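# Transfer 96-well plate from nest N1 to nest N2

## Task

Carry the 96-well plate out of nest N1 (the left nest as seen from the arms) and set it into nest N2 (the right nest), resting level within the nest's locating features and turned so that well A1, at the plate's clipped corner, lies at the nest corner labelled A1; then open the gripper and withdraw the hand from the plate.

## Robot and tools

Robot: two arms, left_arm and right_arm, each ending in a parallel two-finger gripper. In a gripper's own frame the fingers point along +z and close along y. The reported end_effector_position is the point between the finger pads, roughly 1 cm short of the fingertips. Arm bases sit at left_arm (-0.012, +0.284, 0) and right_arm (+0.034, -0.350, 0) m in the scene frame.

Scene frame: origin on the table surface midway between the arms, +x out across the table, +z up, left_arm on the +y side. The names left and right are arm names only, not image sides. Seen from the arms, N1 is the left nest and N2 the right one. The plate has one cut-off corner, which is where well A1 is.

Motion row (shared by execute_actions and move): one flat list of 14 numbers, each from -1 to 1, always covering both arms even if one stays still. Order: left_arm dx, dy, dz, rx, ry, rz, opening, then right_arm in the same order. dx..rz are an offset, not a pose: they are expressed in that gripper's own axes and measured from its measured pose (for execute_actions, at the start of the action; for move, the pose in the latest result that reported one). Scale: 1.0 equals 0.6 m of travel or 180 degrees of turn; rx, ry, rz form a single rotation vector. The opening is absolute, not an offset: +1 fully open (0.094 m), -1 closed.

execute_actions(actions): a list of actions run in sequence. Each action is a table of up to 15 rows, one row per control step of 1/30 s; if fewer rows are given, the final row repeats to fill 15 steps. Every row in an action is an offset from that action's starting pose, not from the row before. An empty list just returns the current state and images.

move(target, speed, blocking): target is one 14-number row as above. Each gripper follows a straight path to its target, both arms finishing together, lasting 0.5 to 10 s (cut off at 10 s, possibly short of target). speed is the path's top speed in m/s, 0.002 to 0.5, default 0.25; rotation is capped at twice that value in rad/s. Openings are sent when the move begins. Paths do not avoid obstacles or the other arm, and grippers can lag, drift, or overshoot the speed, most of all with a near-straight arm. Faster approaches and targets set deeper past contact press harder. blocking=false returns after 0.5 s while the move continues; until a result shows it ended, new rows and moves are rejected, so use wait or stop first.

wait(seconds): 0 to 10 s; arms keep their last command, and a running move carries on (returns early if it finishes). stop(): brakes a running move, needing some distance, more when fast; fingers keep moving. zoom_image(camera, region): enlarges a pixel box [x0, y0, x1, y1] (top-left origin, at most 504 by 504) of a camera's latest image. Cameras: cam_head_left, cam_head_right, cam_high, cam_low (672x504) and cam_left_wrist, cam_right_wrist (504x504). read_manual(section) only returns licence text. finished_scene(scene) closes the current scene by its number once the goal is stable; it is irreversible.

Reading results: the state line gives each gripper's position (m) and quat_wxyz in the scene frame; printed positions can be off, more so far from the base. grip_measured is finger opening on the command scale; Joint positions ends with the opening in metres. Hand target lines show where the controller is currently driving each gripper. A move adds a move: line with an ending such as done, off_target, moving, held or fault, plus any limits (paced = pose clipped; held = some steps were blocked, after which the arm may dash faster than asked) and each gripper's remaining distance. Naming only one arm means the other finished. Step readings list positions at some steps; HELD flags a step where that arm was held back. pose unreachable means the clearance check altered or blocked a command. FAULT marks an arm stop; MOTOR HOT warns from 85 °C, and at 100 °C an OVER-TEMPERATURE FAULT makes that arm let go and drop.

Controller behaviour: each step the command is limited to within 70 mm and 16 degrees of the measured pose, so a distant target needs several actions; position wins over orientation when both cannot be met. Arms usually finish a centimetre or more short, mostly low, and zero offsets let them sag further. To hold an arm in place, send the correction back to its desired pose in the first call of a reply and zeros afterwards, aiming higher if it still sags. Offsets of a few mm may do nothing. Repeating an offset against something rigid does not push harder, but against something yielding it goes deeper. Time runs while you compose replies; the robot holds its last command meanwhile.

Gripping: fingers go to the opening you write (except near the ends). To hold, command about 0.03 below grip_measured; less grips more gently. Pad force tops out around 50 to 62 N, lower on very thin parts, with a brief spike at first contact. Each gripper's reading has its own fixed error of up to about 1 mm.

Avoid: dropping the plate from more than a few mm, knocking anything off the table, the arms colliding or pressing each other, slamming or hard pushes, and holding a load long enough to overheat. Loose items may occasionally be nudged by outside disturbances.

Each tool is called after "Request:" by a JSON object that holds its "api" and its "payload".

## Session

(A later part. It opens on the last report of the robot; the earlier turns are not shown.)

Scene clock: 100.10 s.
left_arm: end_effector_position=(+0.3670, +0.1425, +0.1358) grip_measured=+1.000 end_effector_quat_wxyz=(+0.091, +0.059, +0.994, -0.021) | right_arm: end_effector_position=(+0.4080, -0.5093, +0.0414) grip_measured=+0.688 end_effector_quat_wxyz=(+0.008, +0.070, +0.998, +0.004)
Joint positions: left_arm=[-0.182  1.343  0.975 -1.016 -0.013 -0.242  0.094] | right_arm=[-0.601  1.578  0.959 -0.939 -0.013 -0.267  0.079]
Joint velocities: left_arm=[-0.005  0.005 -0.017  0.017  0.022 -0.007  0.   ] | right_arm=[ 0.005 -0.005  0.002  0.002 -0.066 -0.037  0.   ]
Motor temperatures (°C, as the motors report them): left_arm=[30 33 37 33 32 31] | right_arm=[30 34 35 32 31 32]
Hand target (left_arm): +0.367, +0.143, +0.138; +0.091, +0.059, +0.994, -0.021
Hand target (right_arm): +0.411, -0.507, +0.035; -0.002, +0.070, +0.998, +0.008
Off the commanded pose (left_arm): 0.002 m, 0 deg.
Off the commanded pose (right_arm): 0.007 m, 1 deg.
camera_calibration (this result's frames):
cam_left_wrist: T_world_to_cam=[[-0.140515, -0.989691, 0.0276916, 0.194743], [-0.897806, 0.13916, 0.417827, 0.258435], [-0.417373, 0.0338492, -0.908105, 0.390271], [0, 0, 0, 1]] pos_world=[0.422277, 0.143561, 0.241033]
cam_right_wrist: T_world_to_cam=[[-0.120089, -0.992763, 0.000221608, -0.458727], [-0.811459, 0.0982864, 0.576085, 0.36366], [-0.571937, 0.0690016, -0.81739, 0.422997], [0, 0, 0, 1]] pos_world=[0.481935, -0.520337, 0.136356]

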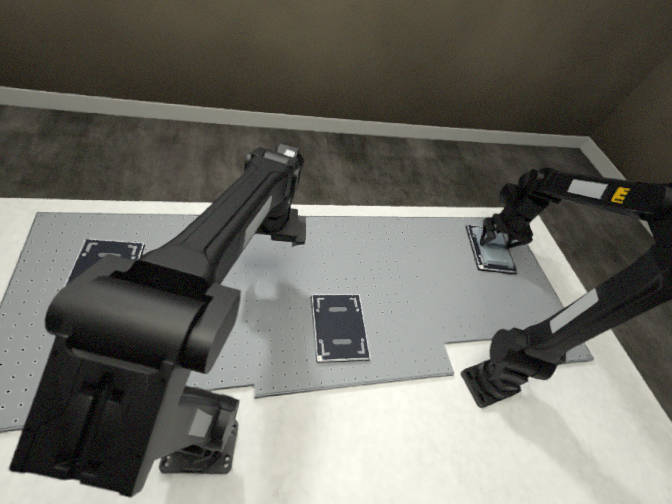

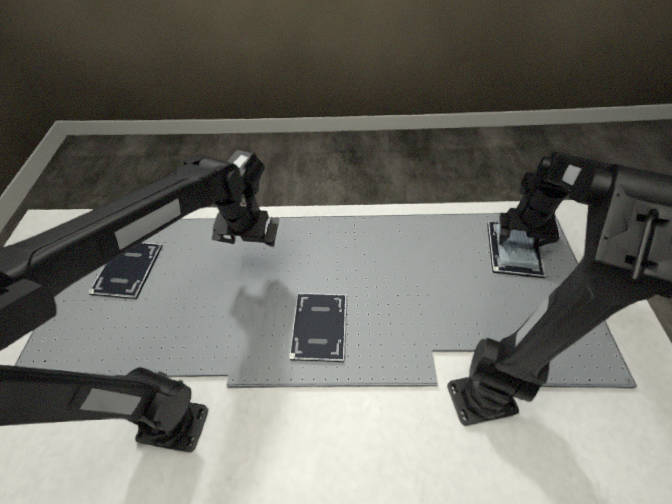

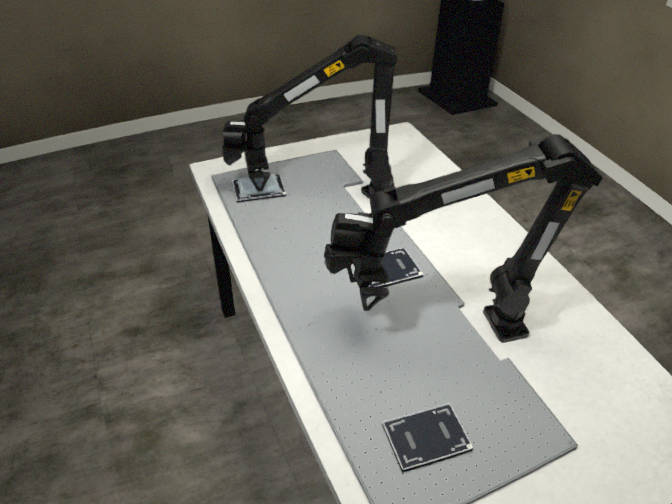

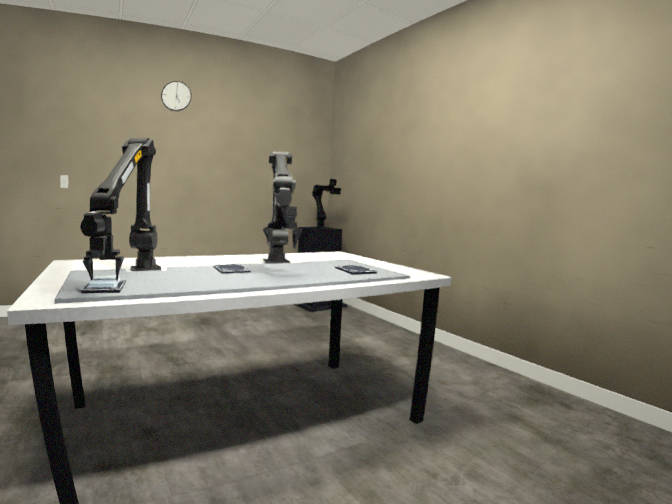

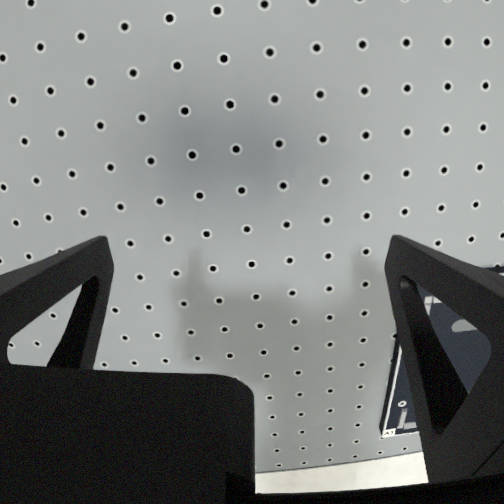

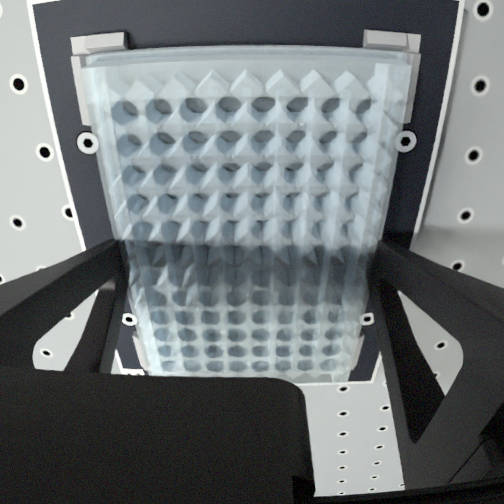

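Request:
{"api": "execute_actions", "payload": {"actions": [[[0,0,-0.003,0,0,0,1,-0.00116,-0.00044,0.0101,-0.00238,0.0086,0.0001,0.66]]]}}

Scene clock: 100.93 s.
left_arm: end_effector_position=(+0.3670, +0.1425, +0.1358) grip_measured=+1.000 end_effector_quat_wxyz=(+0.091, +0.059, +0.994, -0.021) | right_arm: end_effector_position=(+0.4076, -0.5091, +0.0413) grip_measured=+0.688 end_effector_quat_wxyz=(+0.007, +0.070, +0.998, +0.004)
Joint positions: left_arm=[-0.182  1.343  0.975 -1.016 -0.013 -0.242  0.094] | right_arm=[-0.601  1.578  0.959 -0.941 -0.013 -0.267  0.079]
Joint velocities: left_arm=[-0.005  0.005 -0.017 -0.017  0.022 -0.022  0.   ] | right_arm=[-0.005 -0.024 -0.017 -0.007  0.051 -0.022 -0.001]
Motor temperatures (°C, as the motors report them): left_arm=[30 33 37 33 32 31] | right_arm=[30 34 35 32 31 32]
Hand target (left_arm): +0.367, +0.143, +0.138; +0.091, +0.059, +0.994, -0.021
Hand target (right_arm): +0.409, -0.510, +0.035; -0.005, +0.070, +0.998, +0.009
Off the commanded pose (left_arm): 0.002 m, 0 deg.
Off the commanded pose (right_arm): 0.006 m, 1 deg.
Step readings (end_effector_position):
0: left_arm (+0.3670, +0.1425, +0.1358) | right_arm (+0.4080, -0.5093, +0.0414)
1: left_arm (+0.3670, +0.1425, +0.1358) | right_arm (+0.4077, -0.5092, +0.0414)
2: left_arm (+0.3670, +0.1425, +0.1358) | right_arm (+0.4076, -0.5091, +0.0413)
4: left_arm (+0.3670, +0.1425, +0.1358) | right_arm (+0.4076, -0.5091, +0.0413)
8: left_arm (+0.3670, +0.1425, +0.1358) | right_arm (+0.4076, -0.5091, +0.0413)
15: end_effector_position above
camera_calibration (this result's frames):
cam_left_wrist: T_world_to_cam=[[-0.140515, -0.989691, 0.0276916, 0.194743], [-0.897806, 0.13916, 0.417827, 0.258435], [-0.417373, 0.0338492, -0.908105, 0.390271], [0, 0, 0, 1]] pos_world=[0.422277, 0.143561, 0.241033]
cam_right_wrist: T_world_to_cam=[[-0.120089, -0.992763, -0.000317445, -0.458589], [-0.810449, 0.0978509, 0.577579, 0.362731], [-0.573368, 0.0696183, -0.816335, 0.423501], [0, 0, 0, 1]] pos_world=[0.481725, -0.520247, 0.136067]

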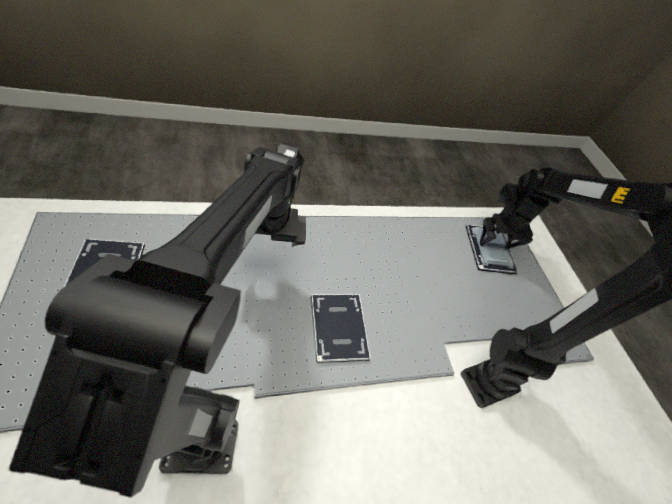

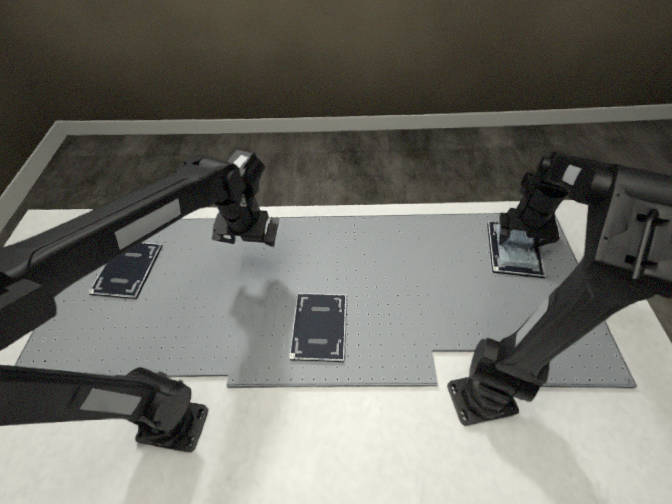

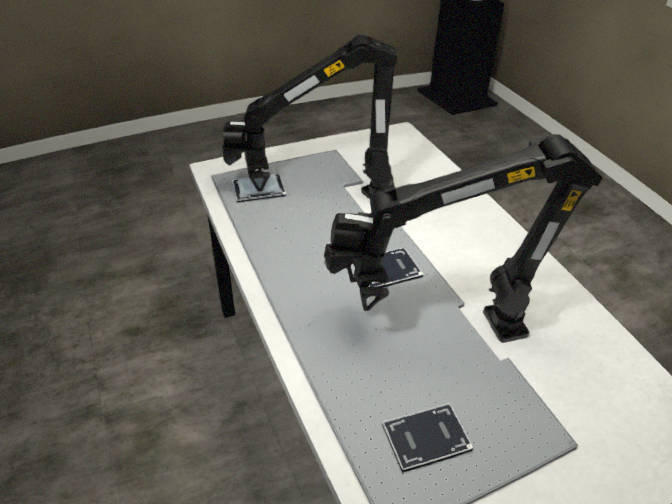

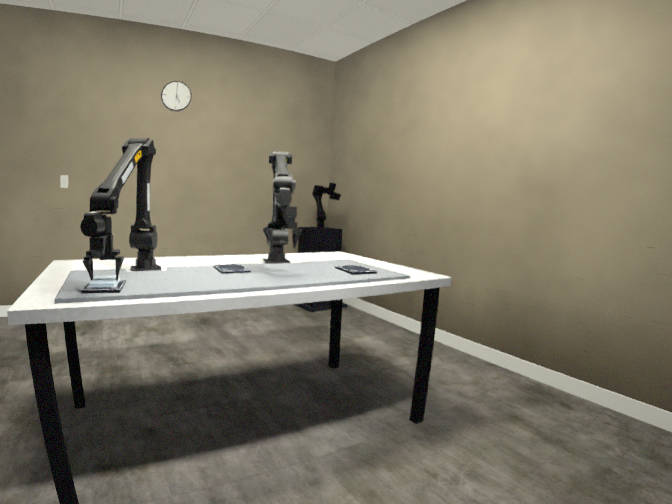

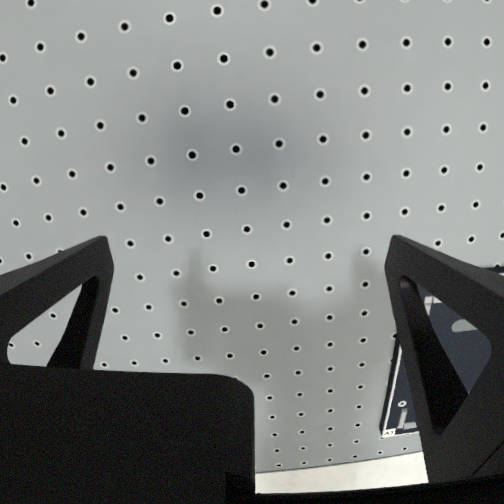

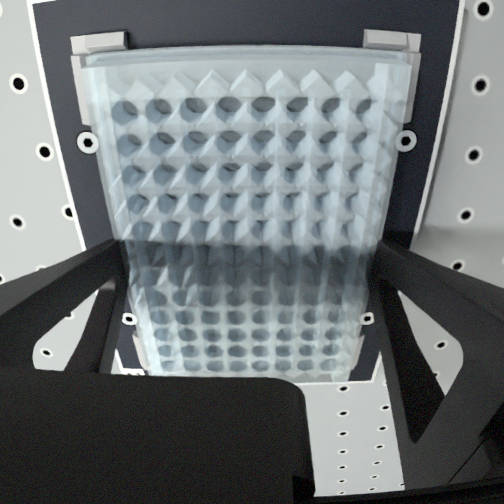

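Request:
{"api": "zoom_image", "payload": {"camera": "cam_right_wrist", "region": [60, 20, 150, 110]}}

Request:
{"api": "zoom_image", "payload": {"camera": "cam_right_wrist", "region": [345, 20, 435, 110]}}

Request:
{"api": "zoom_image", "payload": {"camera": "cam_low", "region": [70, 255, 140, 300]}}

Request:
{"api": "zoom_image", "payload": {"camera": "cam_head_right", "region": [480, 220, 560, 285]}}

Region (60, 20, 150, 110) of cam_right_wrist's 504x504 image, scaled by 5.600, with more detail than that image has.

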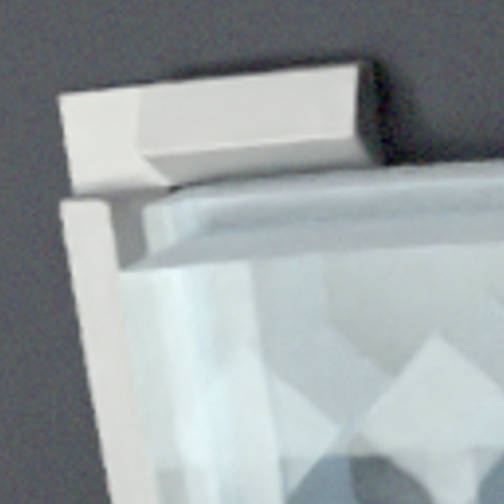

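Region (345, 20, 435, 110) of cam_right_wrist's 504x504 image, scaled by 5.600, with more detail than that image has.

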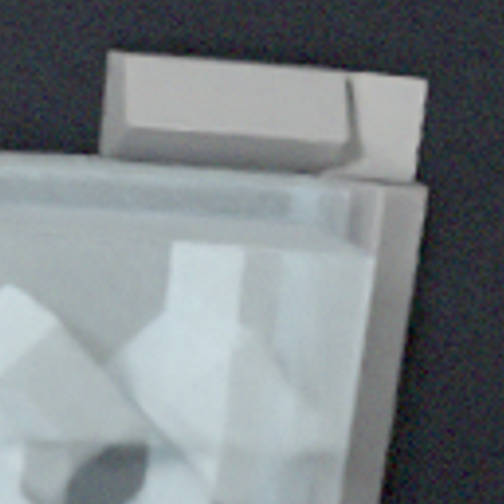

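Region (70, 255, 140, 300) of cam_low's 672x504 image, scaled by 7.200, with more detail than that image has; it fills the top 324 rows of this view, and the rest is white.

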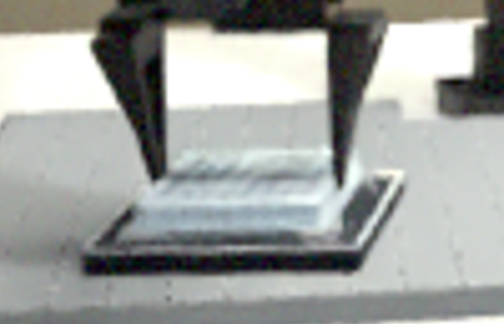

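Region (480, 220, 560, 285) of cam_head_right's 672x504 image, scaled by 6.300, with more detail than that image has; it fills the top 410 rows of this view, and the rest is white.

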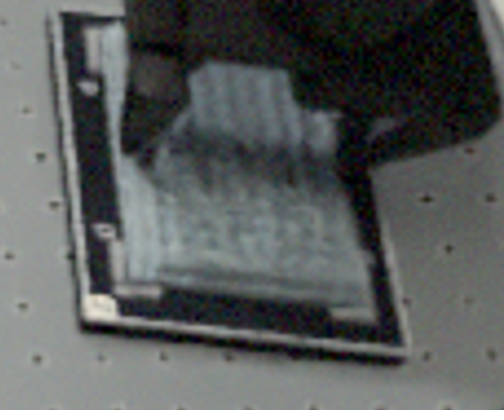

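Request:
{"api": "execute_actions", "payload": {"actions": [[[0,0,-0.003,0,0,0,1,-0.004,-0.0012,0.005,-0.0015,0.005,0,0.665],[0,0,-0.003,0,0,0,1,-0.0065,-0.0018,0.0,-0.0005,0.002,0,0.67],[0,0,-0.003,0,0,0,1,-0.0086,-0.0023,-0.0046,0.0004,-0.0015,0,0.675],[0,0,-0.003,0,0,0,1,-0.0086,-0.0023,-0.0046,0.0004,-0.0015,0,0.685],[0,0,-0.003,0,0,0,1,-0.0086,-0.0023,-0.0046,0.0004,-0.0015,0,0.695],[0,0,-0.003,0,0,0,1,-0.0086,-0.0023,-0.0046,0.0004,-0.0015,0,0.71],[0,0,-0.003,0,0,0,1,-0.0086,-0.0023,-0.0046,0.0004,-0.0015,0,0.73],[0,0,-0.003,0,0,0,1,-0.0086,-0.0023,-0.0046,0.0004,-0.0015,0,0.76],[0,0,-0.003,0,0,0,1,-0.0086,-0.0023,-0.0046,0.0004,-0.0015,0,0.8],[0,0,-0.003,0,0,0,1,-0.0086,-0.0023,-0.0046,0.0004,-0.0015,0,0.85],[0,0,-0.003,0,0,0,1,-0.0086,-0.0023,-0.0046,0.0004,-0.0015,0,0.9],[0,0,-0.003,0,0,0,1,-0.0086,-0.0023,-0.0046,0.0004,-0.0015,0,0.95],[0,0,-0.003,0,0,0,1,-0.0086,-0.0023,-0.0046,0.0004,-0.0015,0,1.0]]]}}

Scene clock: 102.57 s.
left_arm: end_effector_position=(+0.3670, +0.1425, +0.1358) grip_measured=+1.000 end_effector_quat_wxyz=(+0.091, +0.059, +0.994, -0.021) | right_arm: end_effector_position=(+0.4076, -0.5091, +0.0413) grip_measured=+1.000 end_effector_quat_wxyz=(+0.007, +0.070, +0.998, +0.004)
Joint positions: left_arm=[-0.182  1.343  0.975 -1.016 -0.013 -0.242  0.094] | right_arm=[-0.601  1.578  0.959 -0.941 -0.013 -0.267  0.094]
Joint velocities: left_arm=[-0.005  0.005  0.002 -0.007  0.051  0.051  0.   ] | right_arm=[-0.015 -0.015 -0.007  0.002 -0.007 -0.051  0.   ]
Motor temperatures (°C, as the motors report them): left_arm=[30 33 37 33 32 31] | right_arm=[30 34 35 32 31 32]
Hand target (left_arm): +0.367, +0.143, +0.138; +0.091, +0.059, +0.994, -0.021
Hand target (right_arm): +0.412, -0.511, +0.044; +0.010, +0.070, +0.998, +0.003
Off the commanded pose (left_arm): 0.002 m, 0 deg.
Off the commanded pose (right_arm): 0.006 m, 0 deg.
Step readings (end_effector_position):
0: left_arm (+0.3670, +0.1425, +0.1358) | right_arm (+0.4076, -0.5091, +0.0413)
1: left_arm (+0.3670, +0.1425, +0.1358) | right_arm (+0.4076, -0.5091, +0.0413)
2: left_arm (+0.3670, +0.1425, +0.1358) | right_arm (+0.4076, -0.5091, +0.0413)
4: left_arm (+0.3670, +0.1425, +0.1358) | right_arm (+0.4076, -0.5091, +0.0413)
8: left_arm (+0.3670, +0.1425, +0.1358) | right_arm (+0.4076, -0.5091, +0.0413)
15: end_effector_position above
camera_calibration (this result's frames):
cam_left_wrist: T_world_to_cam=[[-0.140515, -0.989691, 0.0276916, 0.194743], [-0.897806, 0.13916, 0.417827, 0.258435], [-0.417373, 0.0338492, -0.908105, 0.390271], [0, 0, 0, 1]] pos_world=[0.422277, 0.143561, 0.241033]
cam_right_wrist: T_world_to_cam=[[-0.120089, -0.992763, -0.000317445, -0.458589], [-0.810449, 0.0978509, 0.577579, 0.362731], [-0.573368, 0.0696183, -0.816335, 0.423501], [0, 0, 0, 1]] pos_world=[0.481725, -0.520247, 0.136067]

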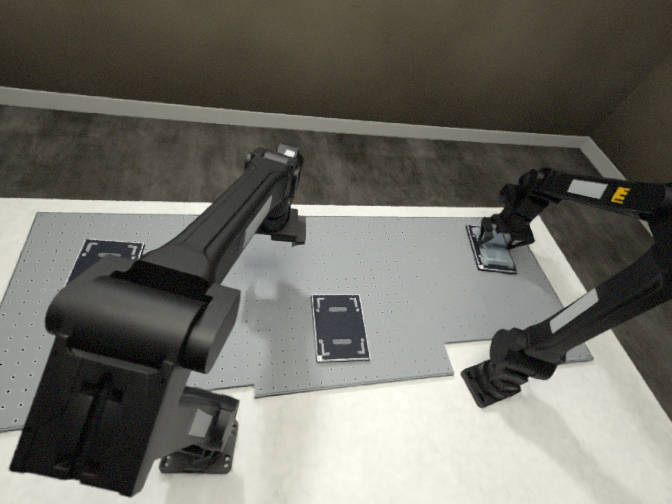

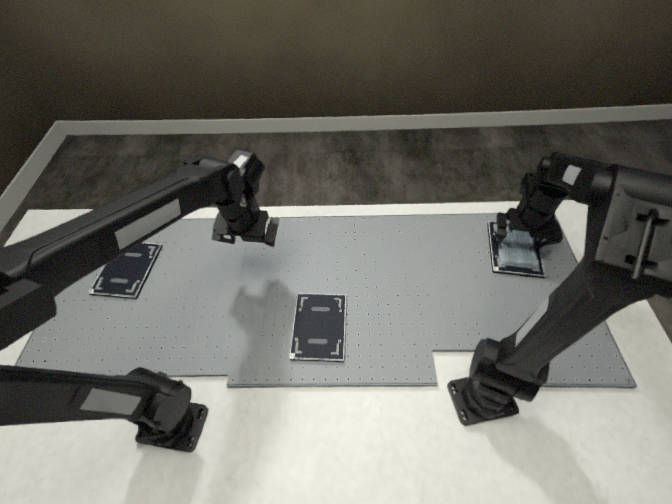

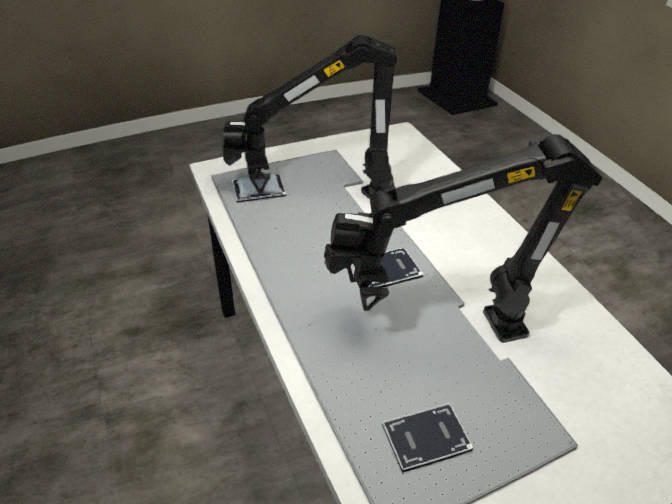

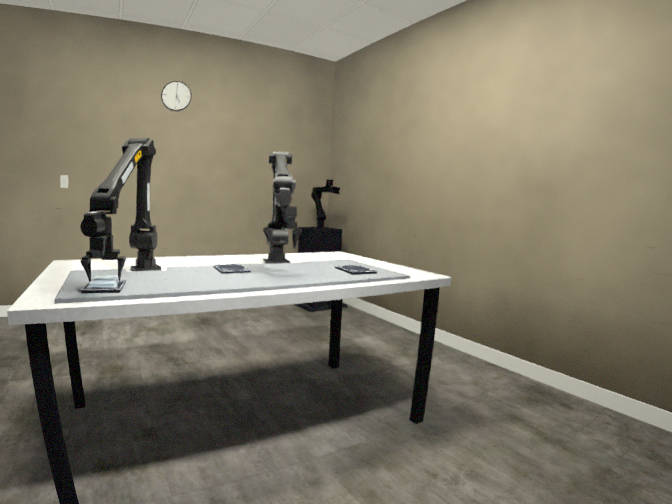

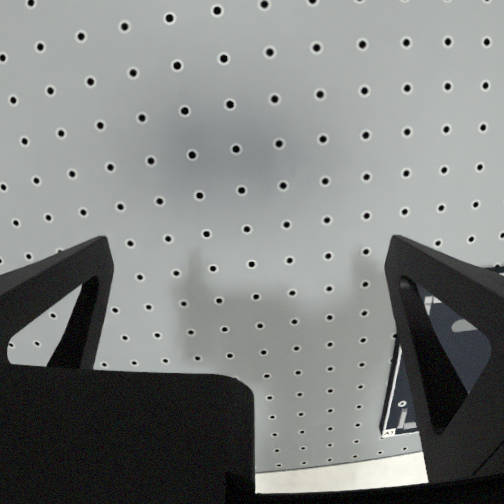

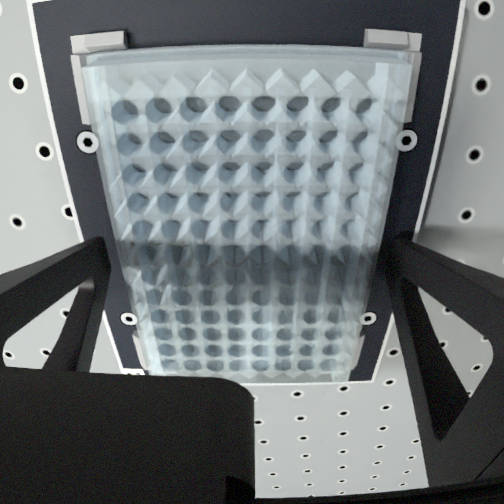

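Request:
{"api": "zoom_image", "payload": {"camera": "cam_right_wrist", "region": [60, 20, 150, 110]}}

Request:
{"api": "zoom_image", "payload": {"camera": "cam_right_wrist", "region": [345, 20, 435, 110]}}

Request:
{"api": "zoom_image", "payload": {"camera": "cam_right_wrist", "region": [110, 300, 390, 400]}}

Region (60, 20, 150, 110) of cam_right_wrist's 504x504 image, scaled by 5.600, with more detail than that image has.

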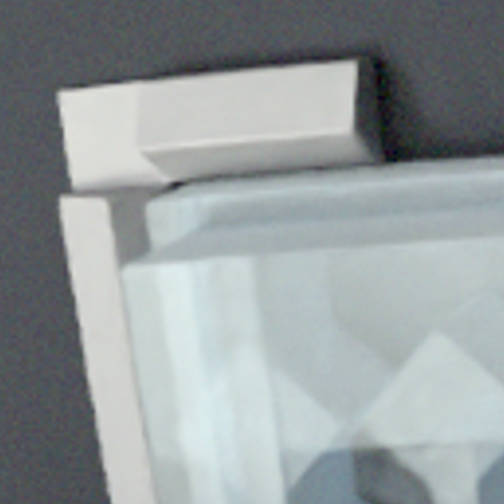

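Region (345, 20, 435, 110) of cam_right_wrist's 504x504 image, scaled by 5.600, with more detail than that image has.

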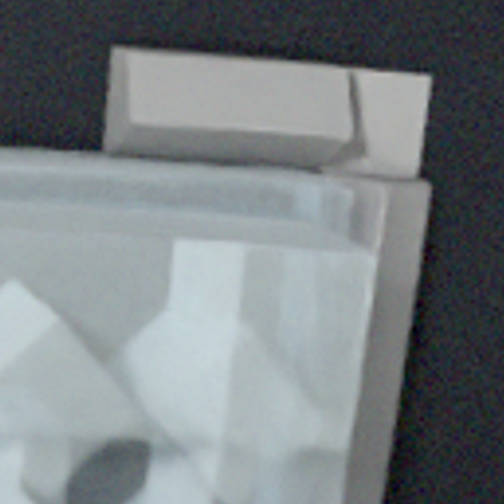

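Region (110, 300, 390, 400) of cam_right_wrist's 504x504 image, scaled by 1.800, with more detail than that image has; it fills the top 180 rows of this view, and the rest is white.

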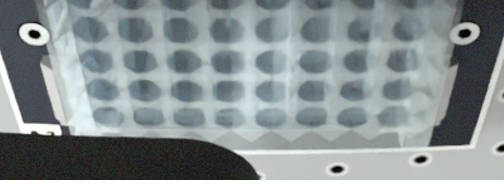

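Request:
{"api": "execute_actions", "payload": {"actions": [[[0,0,-0.003,0,0,0,1,-0.006,-0.002,-0.012,0,0,0,1],[0,0,-0.003,0,0,0,1,-0.006,-0.002,-0.018,0,0,0,1],[0,0,-0.003,0,0,0,1,-0.006,-0.002,-0.024,0,0,0,1],[0,0,-0.003,0,0,0,1,-0.006,-0.002,-0.031,0,0,0,1],[0,0,-0.003,0,0,0,1,-0.006,-0.002,-0.038,0,0,0,1],[0,0,-0.003,0,0,0,1,-0.006,-0.002,-0.046,0,0,0,1],[0,0,-0.003,0,0,0,1,-0.006,-0.002,-0.054,0,0,0,1],[0,0,-0.003,0,0,0,1,-0.006,-0.002,-0.062,0,0,0,1],[0,0,-0.003,0,0,0,1,-0.006,-0.002,-0.07,0,0,0,1],[0,0,-0.003,0,0,0,1,-0.006,-0.002,-0.078,0,0,0,1],[0,0,-0.003,0,0,0,1,-0.005,-0.002,-0.086,0,0,0,1],[0,0,-0.003,0,0,0,1,-0.003,-0.002,-0.094,0,0,0,1],[0,0,-0.003,0,0,0,1,0.0,-0.002,-0.102,0,0,0,1],[0,0,-0.003,0,0,0,1,0.004,-0.002,-0.109,0,0,0,1],[0,0,-0.003,0,0,0,1,0.009,-0.002,-0.116,0,0,0,1]],[[0,0,-0.003,0,0,0,1,0.01,0,-0.045,0,0,0,1],[0,0,-0.003,0,0,0,1,0.017,0,-0.051,0,0,0,1],[0,0,-0.003,0,0,0,1,0.025,0,-0.057,0,0,0,1],[0,0,-0.003,0,0,0,1,0.034,0,-0.063,0,0,0,1],[0,0,-0.003,0,0,0,1,0.043,0,-0.068,0,0,0,1],[0,0,-0.003,0,0,0,1,0.053,0,-0.073,0,0,0,1],[0,0,-0.003,0,0,0,1,0.063,0,-0.078,0,0,0,1],[0,0,-0.003,0,0,0,1,0.073,0,-0.082,0,0,0,1],[0,0,-0.003,0,0,0,1,0.083,0,-0.086,0,0,0,1],[0,0,-0.003,0,0,0,1,0.093,0,-0.09,0,0,0,1],[0,0,-0.003,0,0,0,1,0.103,0,-0.093,0,0,0,1],[0,0,-0.003,0,0,0,1,0.113,0,-0.096,0,0,0,1],[0,0,-0.003,0,0,0,1,0.123,0,-0.099,0,0,0,1],[0,0,-0.003,0,0,0,1,0.133,0,-0.101,0,0,0,1],[0,0,-0.003,0,0,0,1,0.143,0,-0.103,0,0,0,1]],[[0,0,-0.003,0,0,0,1,0.05,0,-0.03,0,0,0,1],[0,0,-0.003,0,0,0,1,0.06,0,-0.032,0,0,0,1],[0,0,-0.003,0,0,0,1,0.07,0,-0.034,0,0,0,1],[0,0,-0.003,0,0,0,1,0.08,0,-0.036,0,0,0,1],[0,0,-0.003,0,0,0,1,0.089,0,-0.037,0,0,0,1],[0,0,-0.003,0,0,0,1,0.098,0,-0.038,0,0,0,1],[0,0,-0.003,0,0,0,1,0.106,0,-0.039,0,0,0,1],[0,0,-0.003,0,0,0,1,0.113,0,-0.04,0,0,0,1],[0,0,-0.003,0,0,0,1,0.119,0,-0.04,0,0,0,1],[0,0,-0.003,0,0,0,1,0.124,0,-0.04,0,0,0,1],[0,0,-0.003,0,0,0,1,0.128,0,-0.04,0,0,0,1],[0,0,-0.003,0,0,0,1,0.131,0,-0.04,0,0,0,1],[0,0,-0.003,0,0,0,1,0.133,0,-0.04,0,0,0,1],[0,0,-0.003,0,0,0,1,0.134,0,-0.04,0,0,0,1],[0,0,-0.003,0,0,0,1,0.135,0,-0.04,0,0,0,1]]]}}

Scene clock: 105.57 s.
left_arm: end_effector_position=(+0.3670, +0.1425, +0.1358) grip_measured=+1.000 end_effector_quat_wxyz=(+0.091, +0.059, +0.994, -0.021) | right_arm: end_effector_position=(+0.2544, -0.4789, +0.1683) grip_measured=+1.000 end_effector_quat_wxyz=(-0.001, +0.079, +0.997, +0.008)
Joint positions: left_arm=[-0.182  1.343  0.975 -1.016 -0.013 -0.242  0.094] | right_arm=[-0.73   1.025  0.826 -1.38  -0.013 -0.378  0.094]
Joint velocities: left_arm=[-0.015 -0.024 -0.012  0.002 -0.066  0.022  0.   ] | right_arm=[-0.044 -0.034 -0.076 -0.037 -0.022  0.022  0.   ]
Motor temperatures (°C, as the motors report them): left_arm=[30 33 38 33 32 31] | right_arm=[30 34 35 32 31 32]
Hand target (left_arm): +0.367, +0.143, +0.138; +0.091, +0.059, +0.994, -0.021
Hand target (right_arm): +0.248, -0.479, +0.167; -0.007, +0.074, +0.997, +0.010
Off the commanded pose (left_arm): 0.002 m, 0 deg.
Off the commanded pose (right_arm): 0.007 m, 1 deg.
Step readings (end_effector_position; steps 1 to 15: 1st action; 16 to 30: 2nd action; 31 to 45: 3rd action):
0: left_arm (+0.3670, +0.1425, +0.1358) | right_arm (+0.4076, -0.5091, +0.0413)
1: left_arm (+0.3670, +0.1425, +0.1358) | right_arm (+0.4072, -0.5089, +0.0412)
2: left_arm (+0.3670, +0.1425, +0.1358) | right_arm (+0.4061, -0.5084, +0.0412)
4: left_arm (+0.3670, +0.1425, +0.1358) | right_arm (+0.4025, -0.5069, +0.0414)
8: left_arm (+0.3670, +0.1425, +0.1358) | right_arm (+0.3937, -0.5031, +0.0471)
15: left_arm (+0.3670, +0.1425, +0.1358) | right_arm (+0.3915, -0.5022, +0.0814)
16: left_arm (+0.3670, +0.1425, +0.1358) | right_arm (+0.3894, -0.5013, +0.0865)
17: left_arm (+0.3670, +0.1425, +0.1358) | right_arm (+0.3861, -0.4998, +0.0916)
19: left_arm (+0.3670, +0.1425, +0.1358) | right_arm (+0.3795, -0.4970, +0.1014)
23: left_arm (+0.3670, +0.1425, +0.1358) | right_arm (+0.3677, -0.4948, +0.1213)
30: left_arm (+0.3670, +0.1425, +0.1358) | right_arm (+0.3271, -0.4910, +0.1418)
31: left_arm (+0.3670, +0.1425, +0.1358) | right_arm (+0.3200, -0.4898, +0.1441)
32: left_arm (+0.3670, +0.1425, +0.1358) | right_arm (+0.3124, -0.4881, +0.1468)
34: left_arm (+0.3670, +0.1425, +0.1358) | right_arm (+0.2983, -0.4850, +0.1538)
38: left_arm (+0.3670, +0.1425, +0.1358) | right_arm (+0.2759, -0.4815, +0.1665)
45: end_effector_position above
camera_calibration (this result's frames):
cam_left_wrist: T_world_to_cam=[[-0.140515, -0.989691, 0.0276916, 0.194743], [-0.897806, 0.13916, 0.417827, 0.258435], [-0.417373, 0.0338492, -0.908105, 0.390271], [0, 0, 0, 1]] pos_world=[0.422277, 0.143561, 0.241033]
cam_right_wrist: T_world_to_cam=[[-0.137924, -0.990424, -0.00605572, -0.440349], [-0.799389, 0.107706, 0.591081, 0.16189], [-0.584769, 0.0863649, -0.806589, 0.446571], [0, 0, 0, 1]] pos_world=[0.329819, -0.492137, 0.261843]

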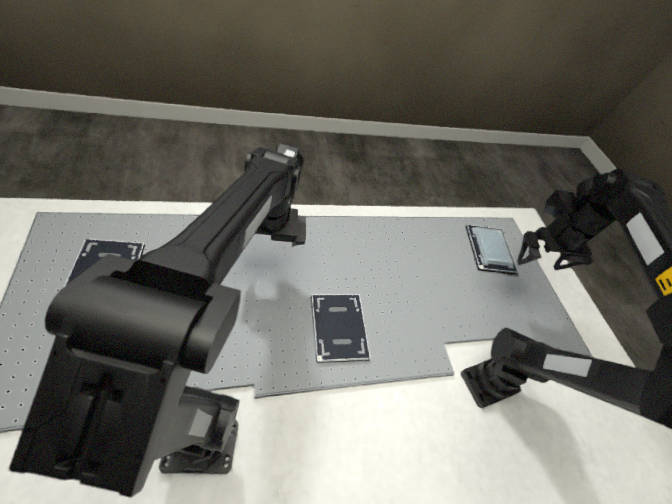

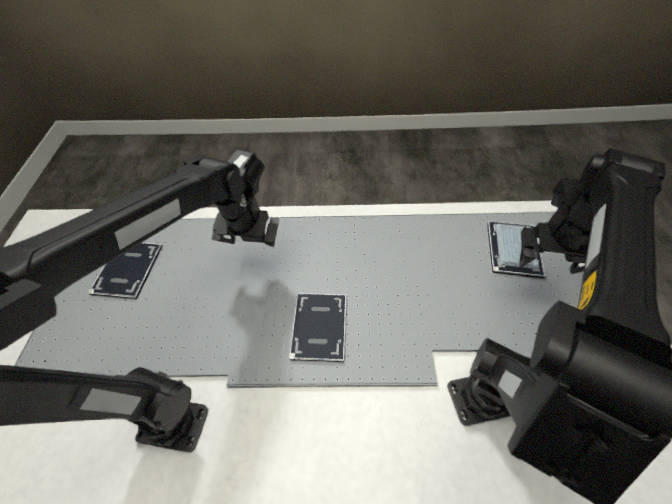

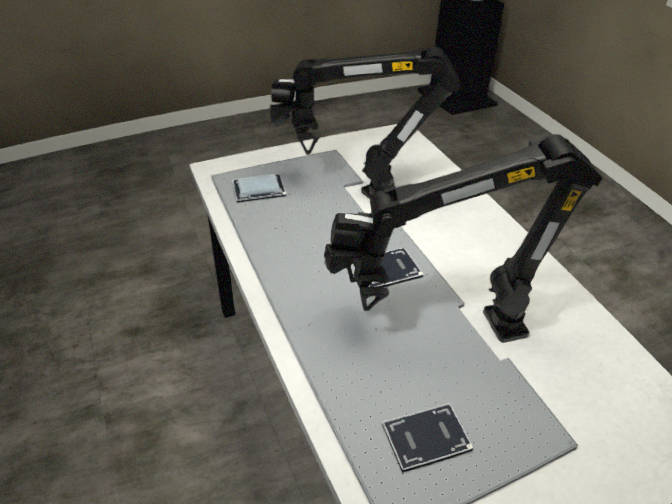

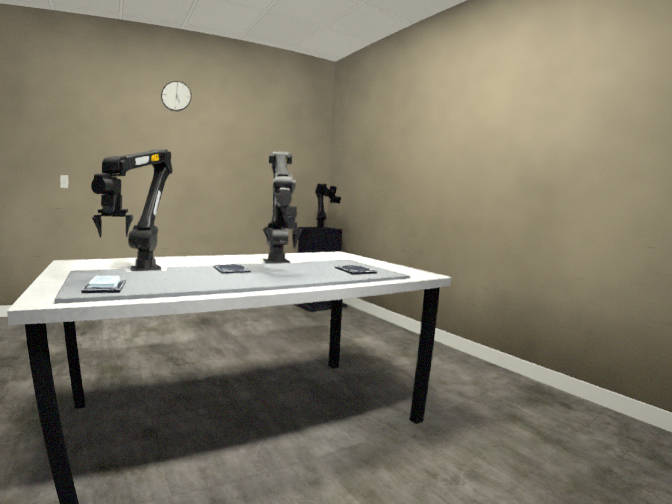

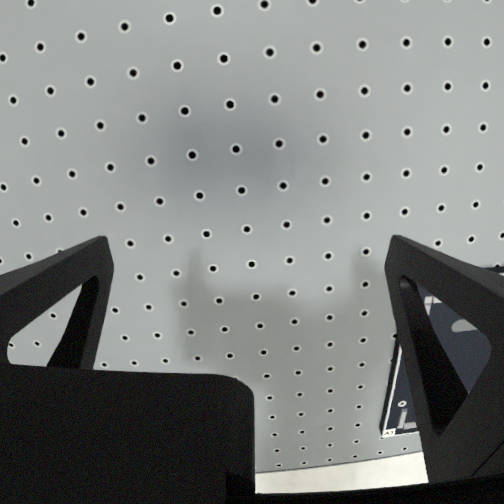

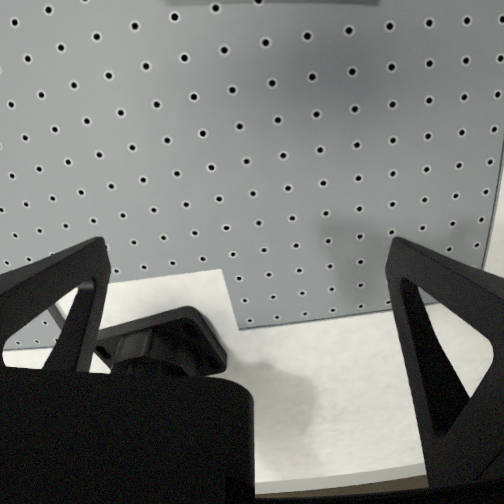

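Request:
{"api": "zoom_image", "payload": {"camera": "cam_head_left", "region": [460, 220, 525, 280]}}

Request:
{"api": "zoom_image", "payload": {"camera": "cam_high", "region": [225, 165, 295, 210]}}

Request:
{"api": "zoom_image", "payload": {"camera": "cam_low", "region": [75, 265, 135, 300]}}

Request:
{"api": "zoom_image", "payload": {"camera": "cam_head_right", "region": [480, 218, 555, 283]}}

Region (460, 220, 525, 280) of cam_head_left's 672x504 image, scaled by 7.754, with more detail than that image has; it fills the top 465 rows of this view, and the rest is white.

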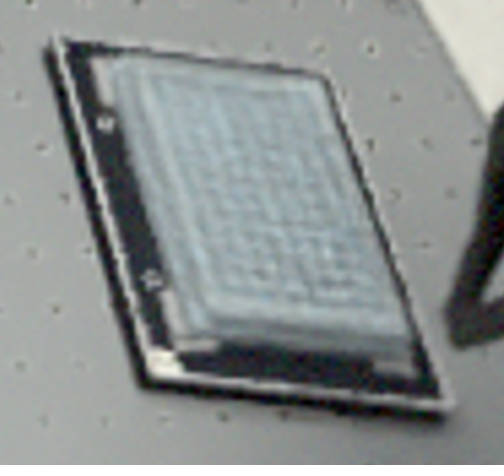

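Region (225, 165, 295, 210) of cam_high's 672x504 image, scaled by 7.200, with more detail than that image has; it fills the top 324 rows of this view, and the rest is white.

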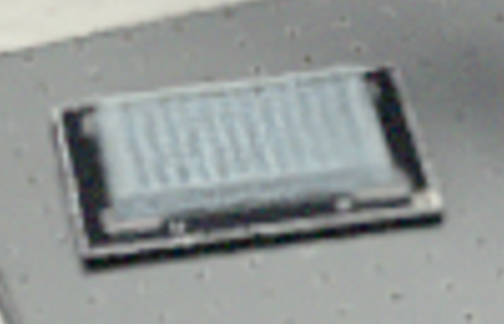

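Region (75, 265, 135, 300) of cam_low's 672x504 image, scaled by 8.400, with more detail than that image has; it fills the top 294 rows of this view, and the rest is white.

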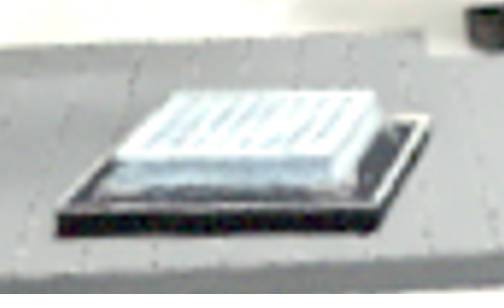

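Region (480, 218, 555, 283) of cam_head_right's 672x504 image, scaled by 6.720, with more detail than that image has; it fills the top 437 rows of this view, and the rest is white.

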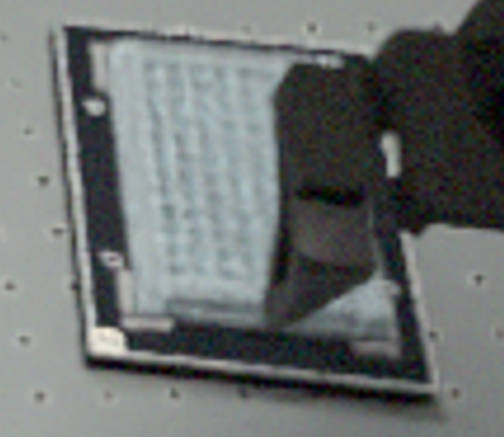

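Request:
{"api": "execute_actions", "payload": {"actions": [[[0,0,-0.003,0,0,0,1,-0.004,-0.0016,-0.005,0.0013,-0.0033,0,1],[0,0,-0.003,0,0,0,1,-0.01,-0.0039,-0.005,0.003,-0.0078,0,1],[0,0,-0.003,0,0,0,1,-0.0183,-0.0072,-0.0055,0.0056,-0.0144,0,1],[0,0,-0.003,0,0,0,1,-0.0284,-0.011,-0.006,0.0086,-0.0222,0,1],[0,0,-0.003,0,0,0,1,-0.0392,-0.0153,-0.007,0.0119,-0.0307,0,1],[0,0,-0.003,0,0,0,1,-0.05,-0.0195,-0.0085,0.0152,-0.0392,0,1],[0,0,-0.003,0,0,0,1,-0.06,-0.0234,-0.010,0.0183,-0.047,0,1],[0,0,-0.003,0,0,0,1,-0.0692,-0.027,-0.0118,0.0211,-0.0542,0,1],[0,0,-0.003,0,0,0,1,-0.0759,-0.0296,-0.0132,0.0231,-0.0594,0,1],[0,0,-0.003,0,0,0,1,-0.0809,-0.0315,-0.0143,0.0246,-0.0633,0,1],[0,0,-0.003,0,0,0,1,-0.0834,-0.0325,-0.0149,0.0254,-0.0653,0,1]]]}}

Scene clock: 107.40 s.
left_arm: end_effector_position=(+0.3670, +0.1425, +0.1358) grip_measured=+1.000 end_effector_quat_wxyz=(+0.091, +0.059, +0.994, -0.021) | right_arm: end_effector_position=(+0.2941, -0.5030, +0.1709) grip_measured=+1.000 end_effector_quat_wxyz=(+0.085, +0.075, +0.993, -0.035)
Joint positions: left_arm=[-0.182  1.343  0.975 -1.016 -0.013 -0.242  0.094] | right_arm=[-0.731  1.025  0.823 -1.186 -0.013 -0.385  0.094]
Joint velocities: left_arm=[-0.005 -0.005  0.007  0.012  0.007 -0.037  0.   ] | right_arm=[-0.024 -0.005 -0.012  0.037 -0.022 -0.007  0.   ]
Motor temperatures (°C, as the motors report them): left_arm=[30 33 38 33 32 31] | right_arm=[30 34 35 32 31 32]
Hand target (left_arm): +0.367, +0.143, +0.138; +0.091, +0.059, +0.994, -0.021
Hand target (right_arm): +0.300, -0.506, +0.177; +0.098, +0.078, +0.991, -0.041
Off the commanded pose (left_arm): 0.002 m, 0 deg.
Off the commanded pose (right_arm): 0.009 m, 2 deg.
Step readings (end_effector_position):
0: left_arm (+0.3670, +0.1425, +0.1358) | right_arm (+0.2529, -0.4785, +0.1669)
1: left_arm (+0.3670, +0.1425, +0.1358) | right_arm (+0.2529, -0.4785, +0.1669)
2: left_arm (+0.3670, +0.1425, +0.1358) | right_arm (+0.2531, -0.4786, +0.1669)
4: left_arm (+0.3670, +0.1425, +0.1358) | right_arm (+0.2568, -0.4808, +0.1669)
8: left_arm (+0.3670, +0.1425, +0.1358) | right_arm (+0.2755, -0.4919, +0.1679)
15: end_effector_position above
camera_calibration (this result's frames):
cam_left_wrist: T_world_to_cam=[[-0.140515, -0.989691, 0.0276916, 0.194743], [-0.897806, 0.13916, 0.417827, 0.258435], [-0.417373, 0.0338492, -0.908105, 0.390271], [0, 0, 0, 1]] pos_world=[0.422277, 0.143561, 0.241033]
cam_right_wrist: T_world_to_cam=[[-0.137772, -0.988084, 0.0686212, -0.470336], [-0.884734, 0.153916, 0.439949, 0.268782], [-0.445269, -0.0000986318, -0.895397, 0.404608], [0, 0, 0, 1]] pos_world=[0.353161, -0.506062, 0.27631]

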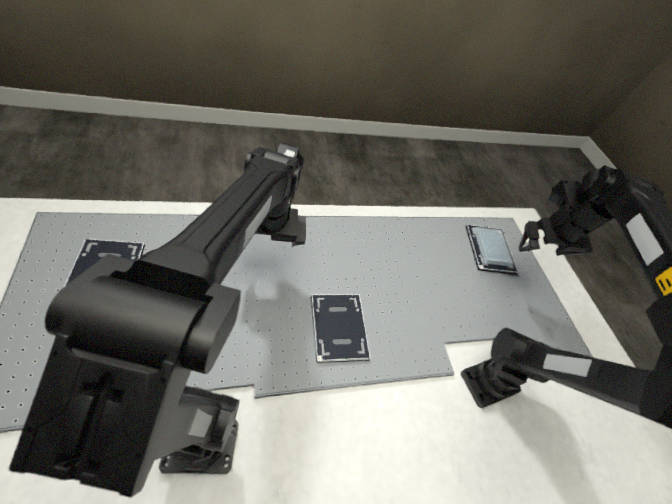

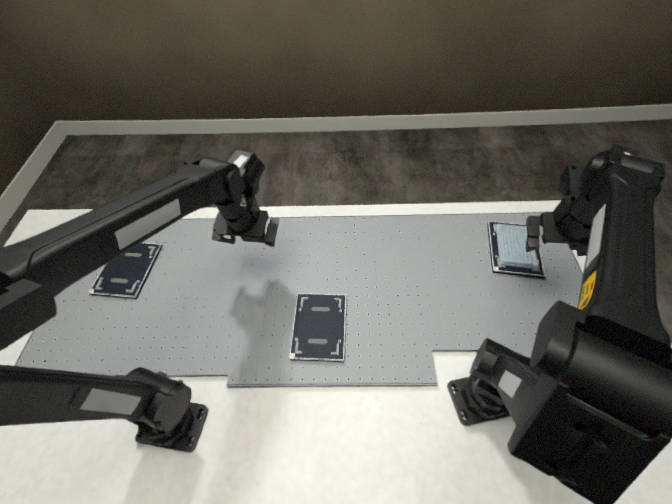

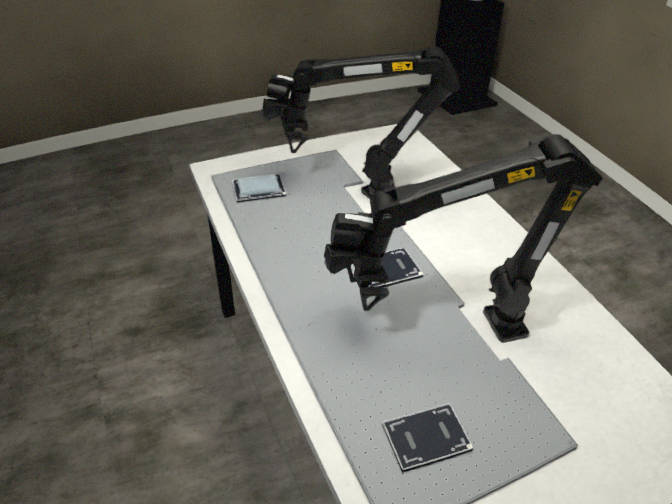

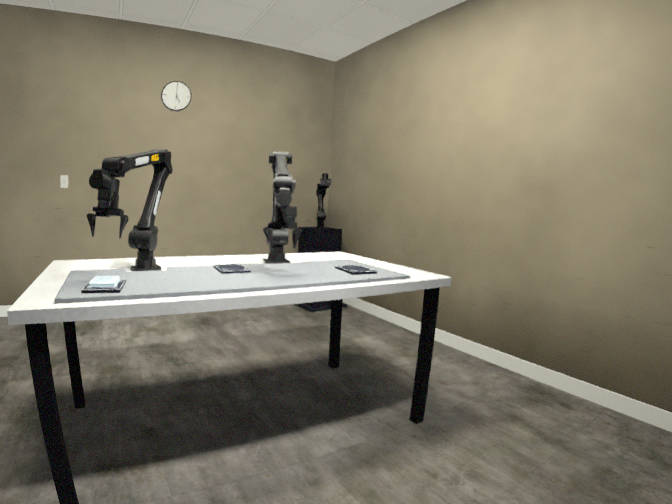

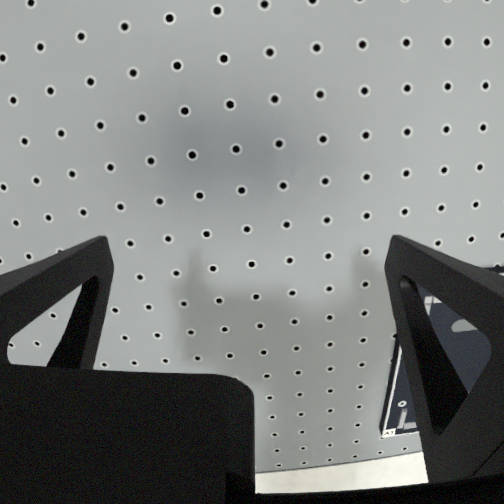

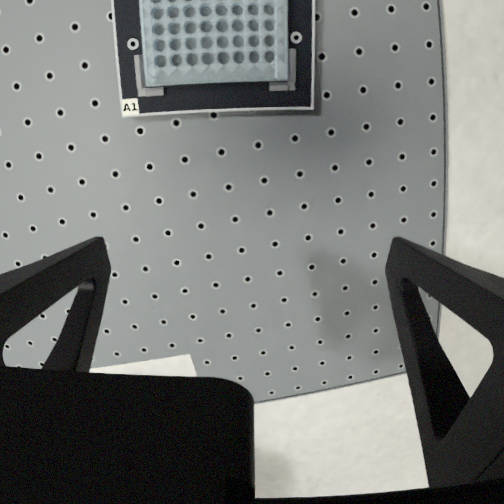

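Request:
{"api": "zoom_image", "payload": {"camera": "cam_right_wrist", "region": [115, 45, 185, 115]}}

Request:
{"api": "zoom_image", "payload": {"camera": "cam_right_wrist", "region": [250, 40, 320, 110]}}

Region (115, 45, 185, 115) of cam_right_wrist's 504x504 image, scaled by 7.200, with more detail than that image has.

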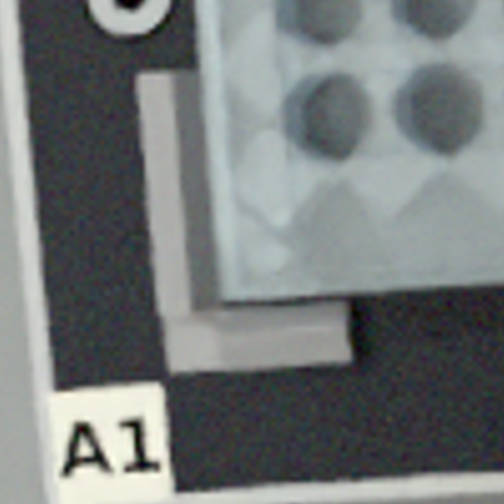

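Region (250, 40, 320, 110) of cam_right_wrist's 504x504 image, scaled by 7.200, with more detail than that image has.

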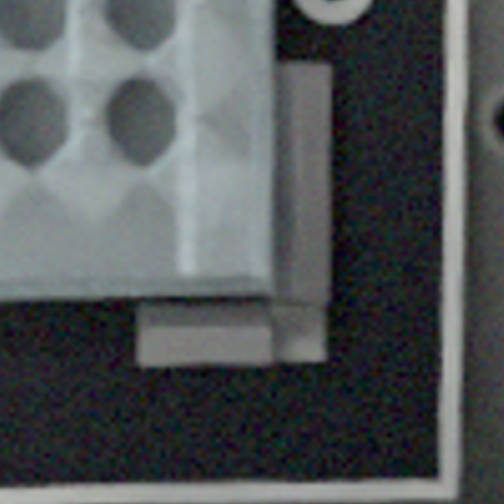

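Request:
{"api": "finished_scene", "payload": {"scene": 2}}

The scene is finished: the task was done.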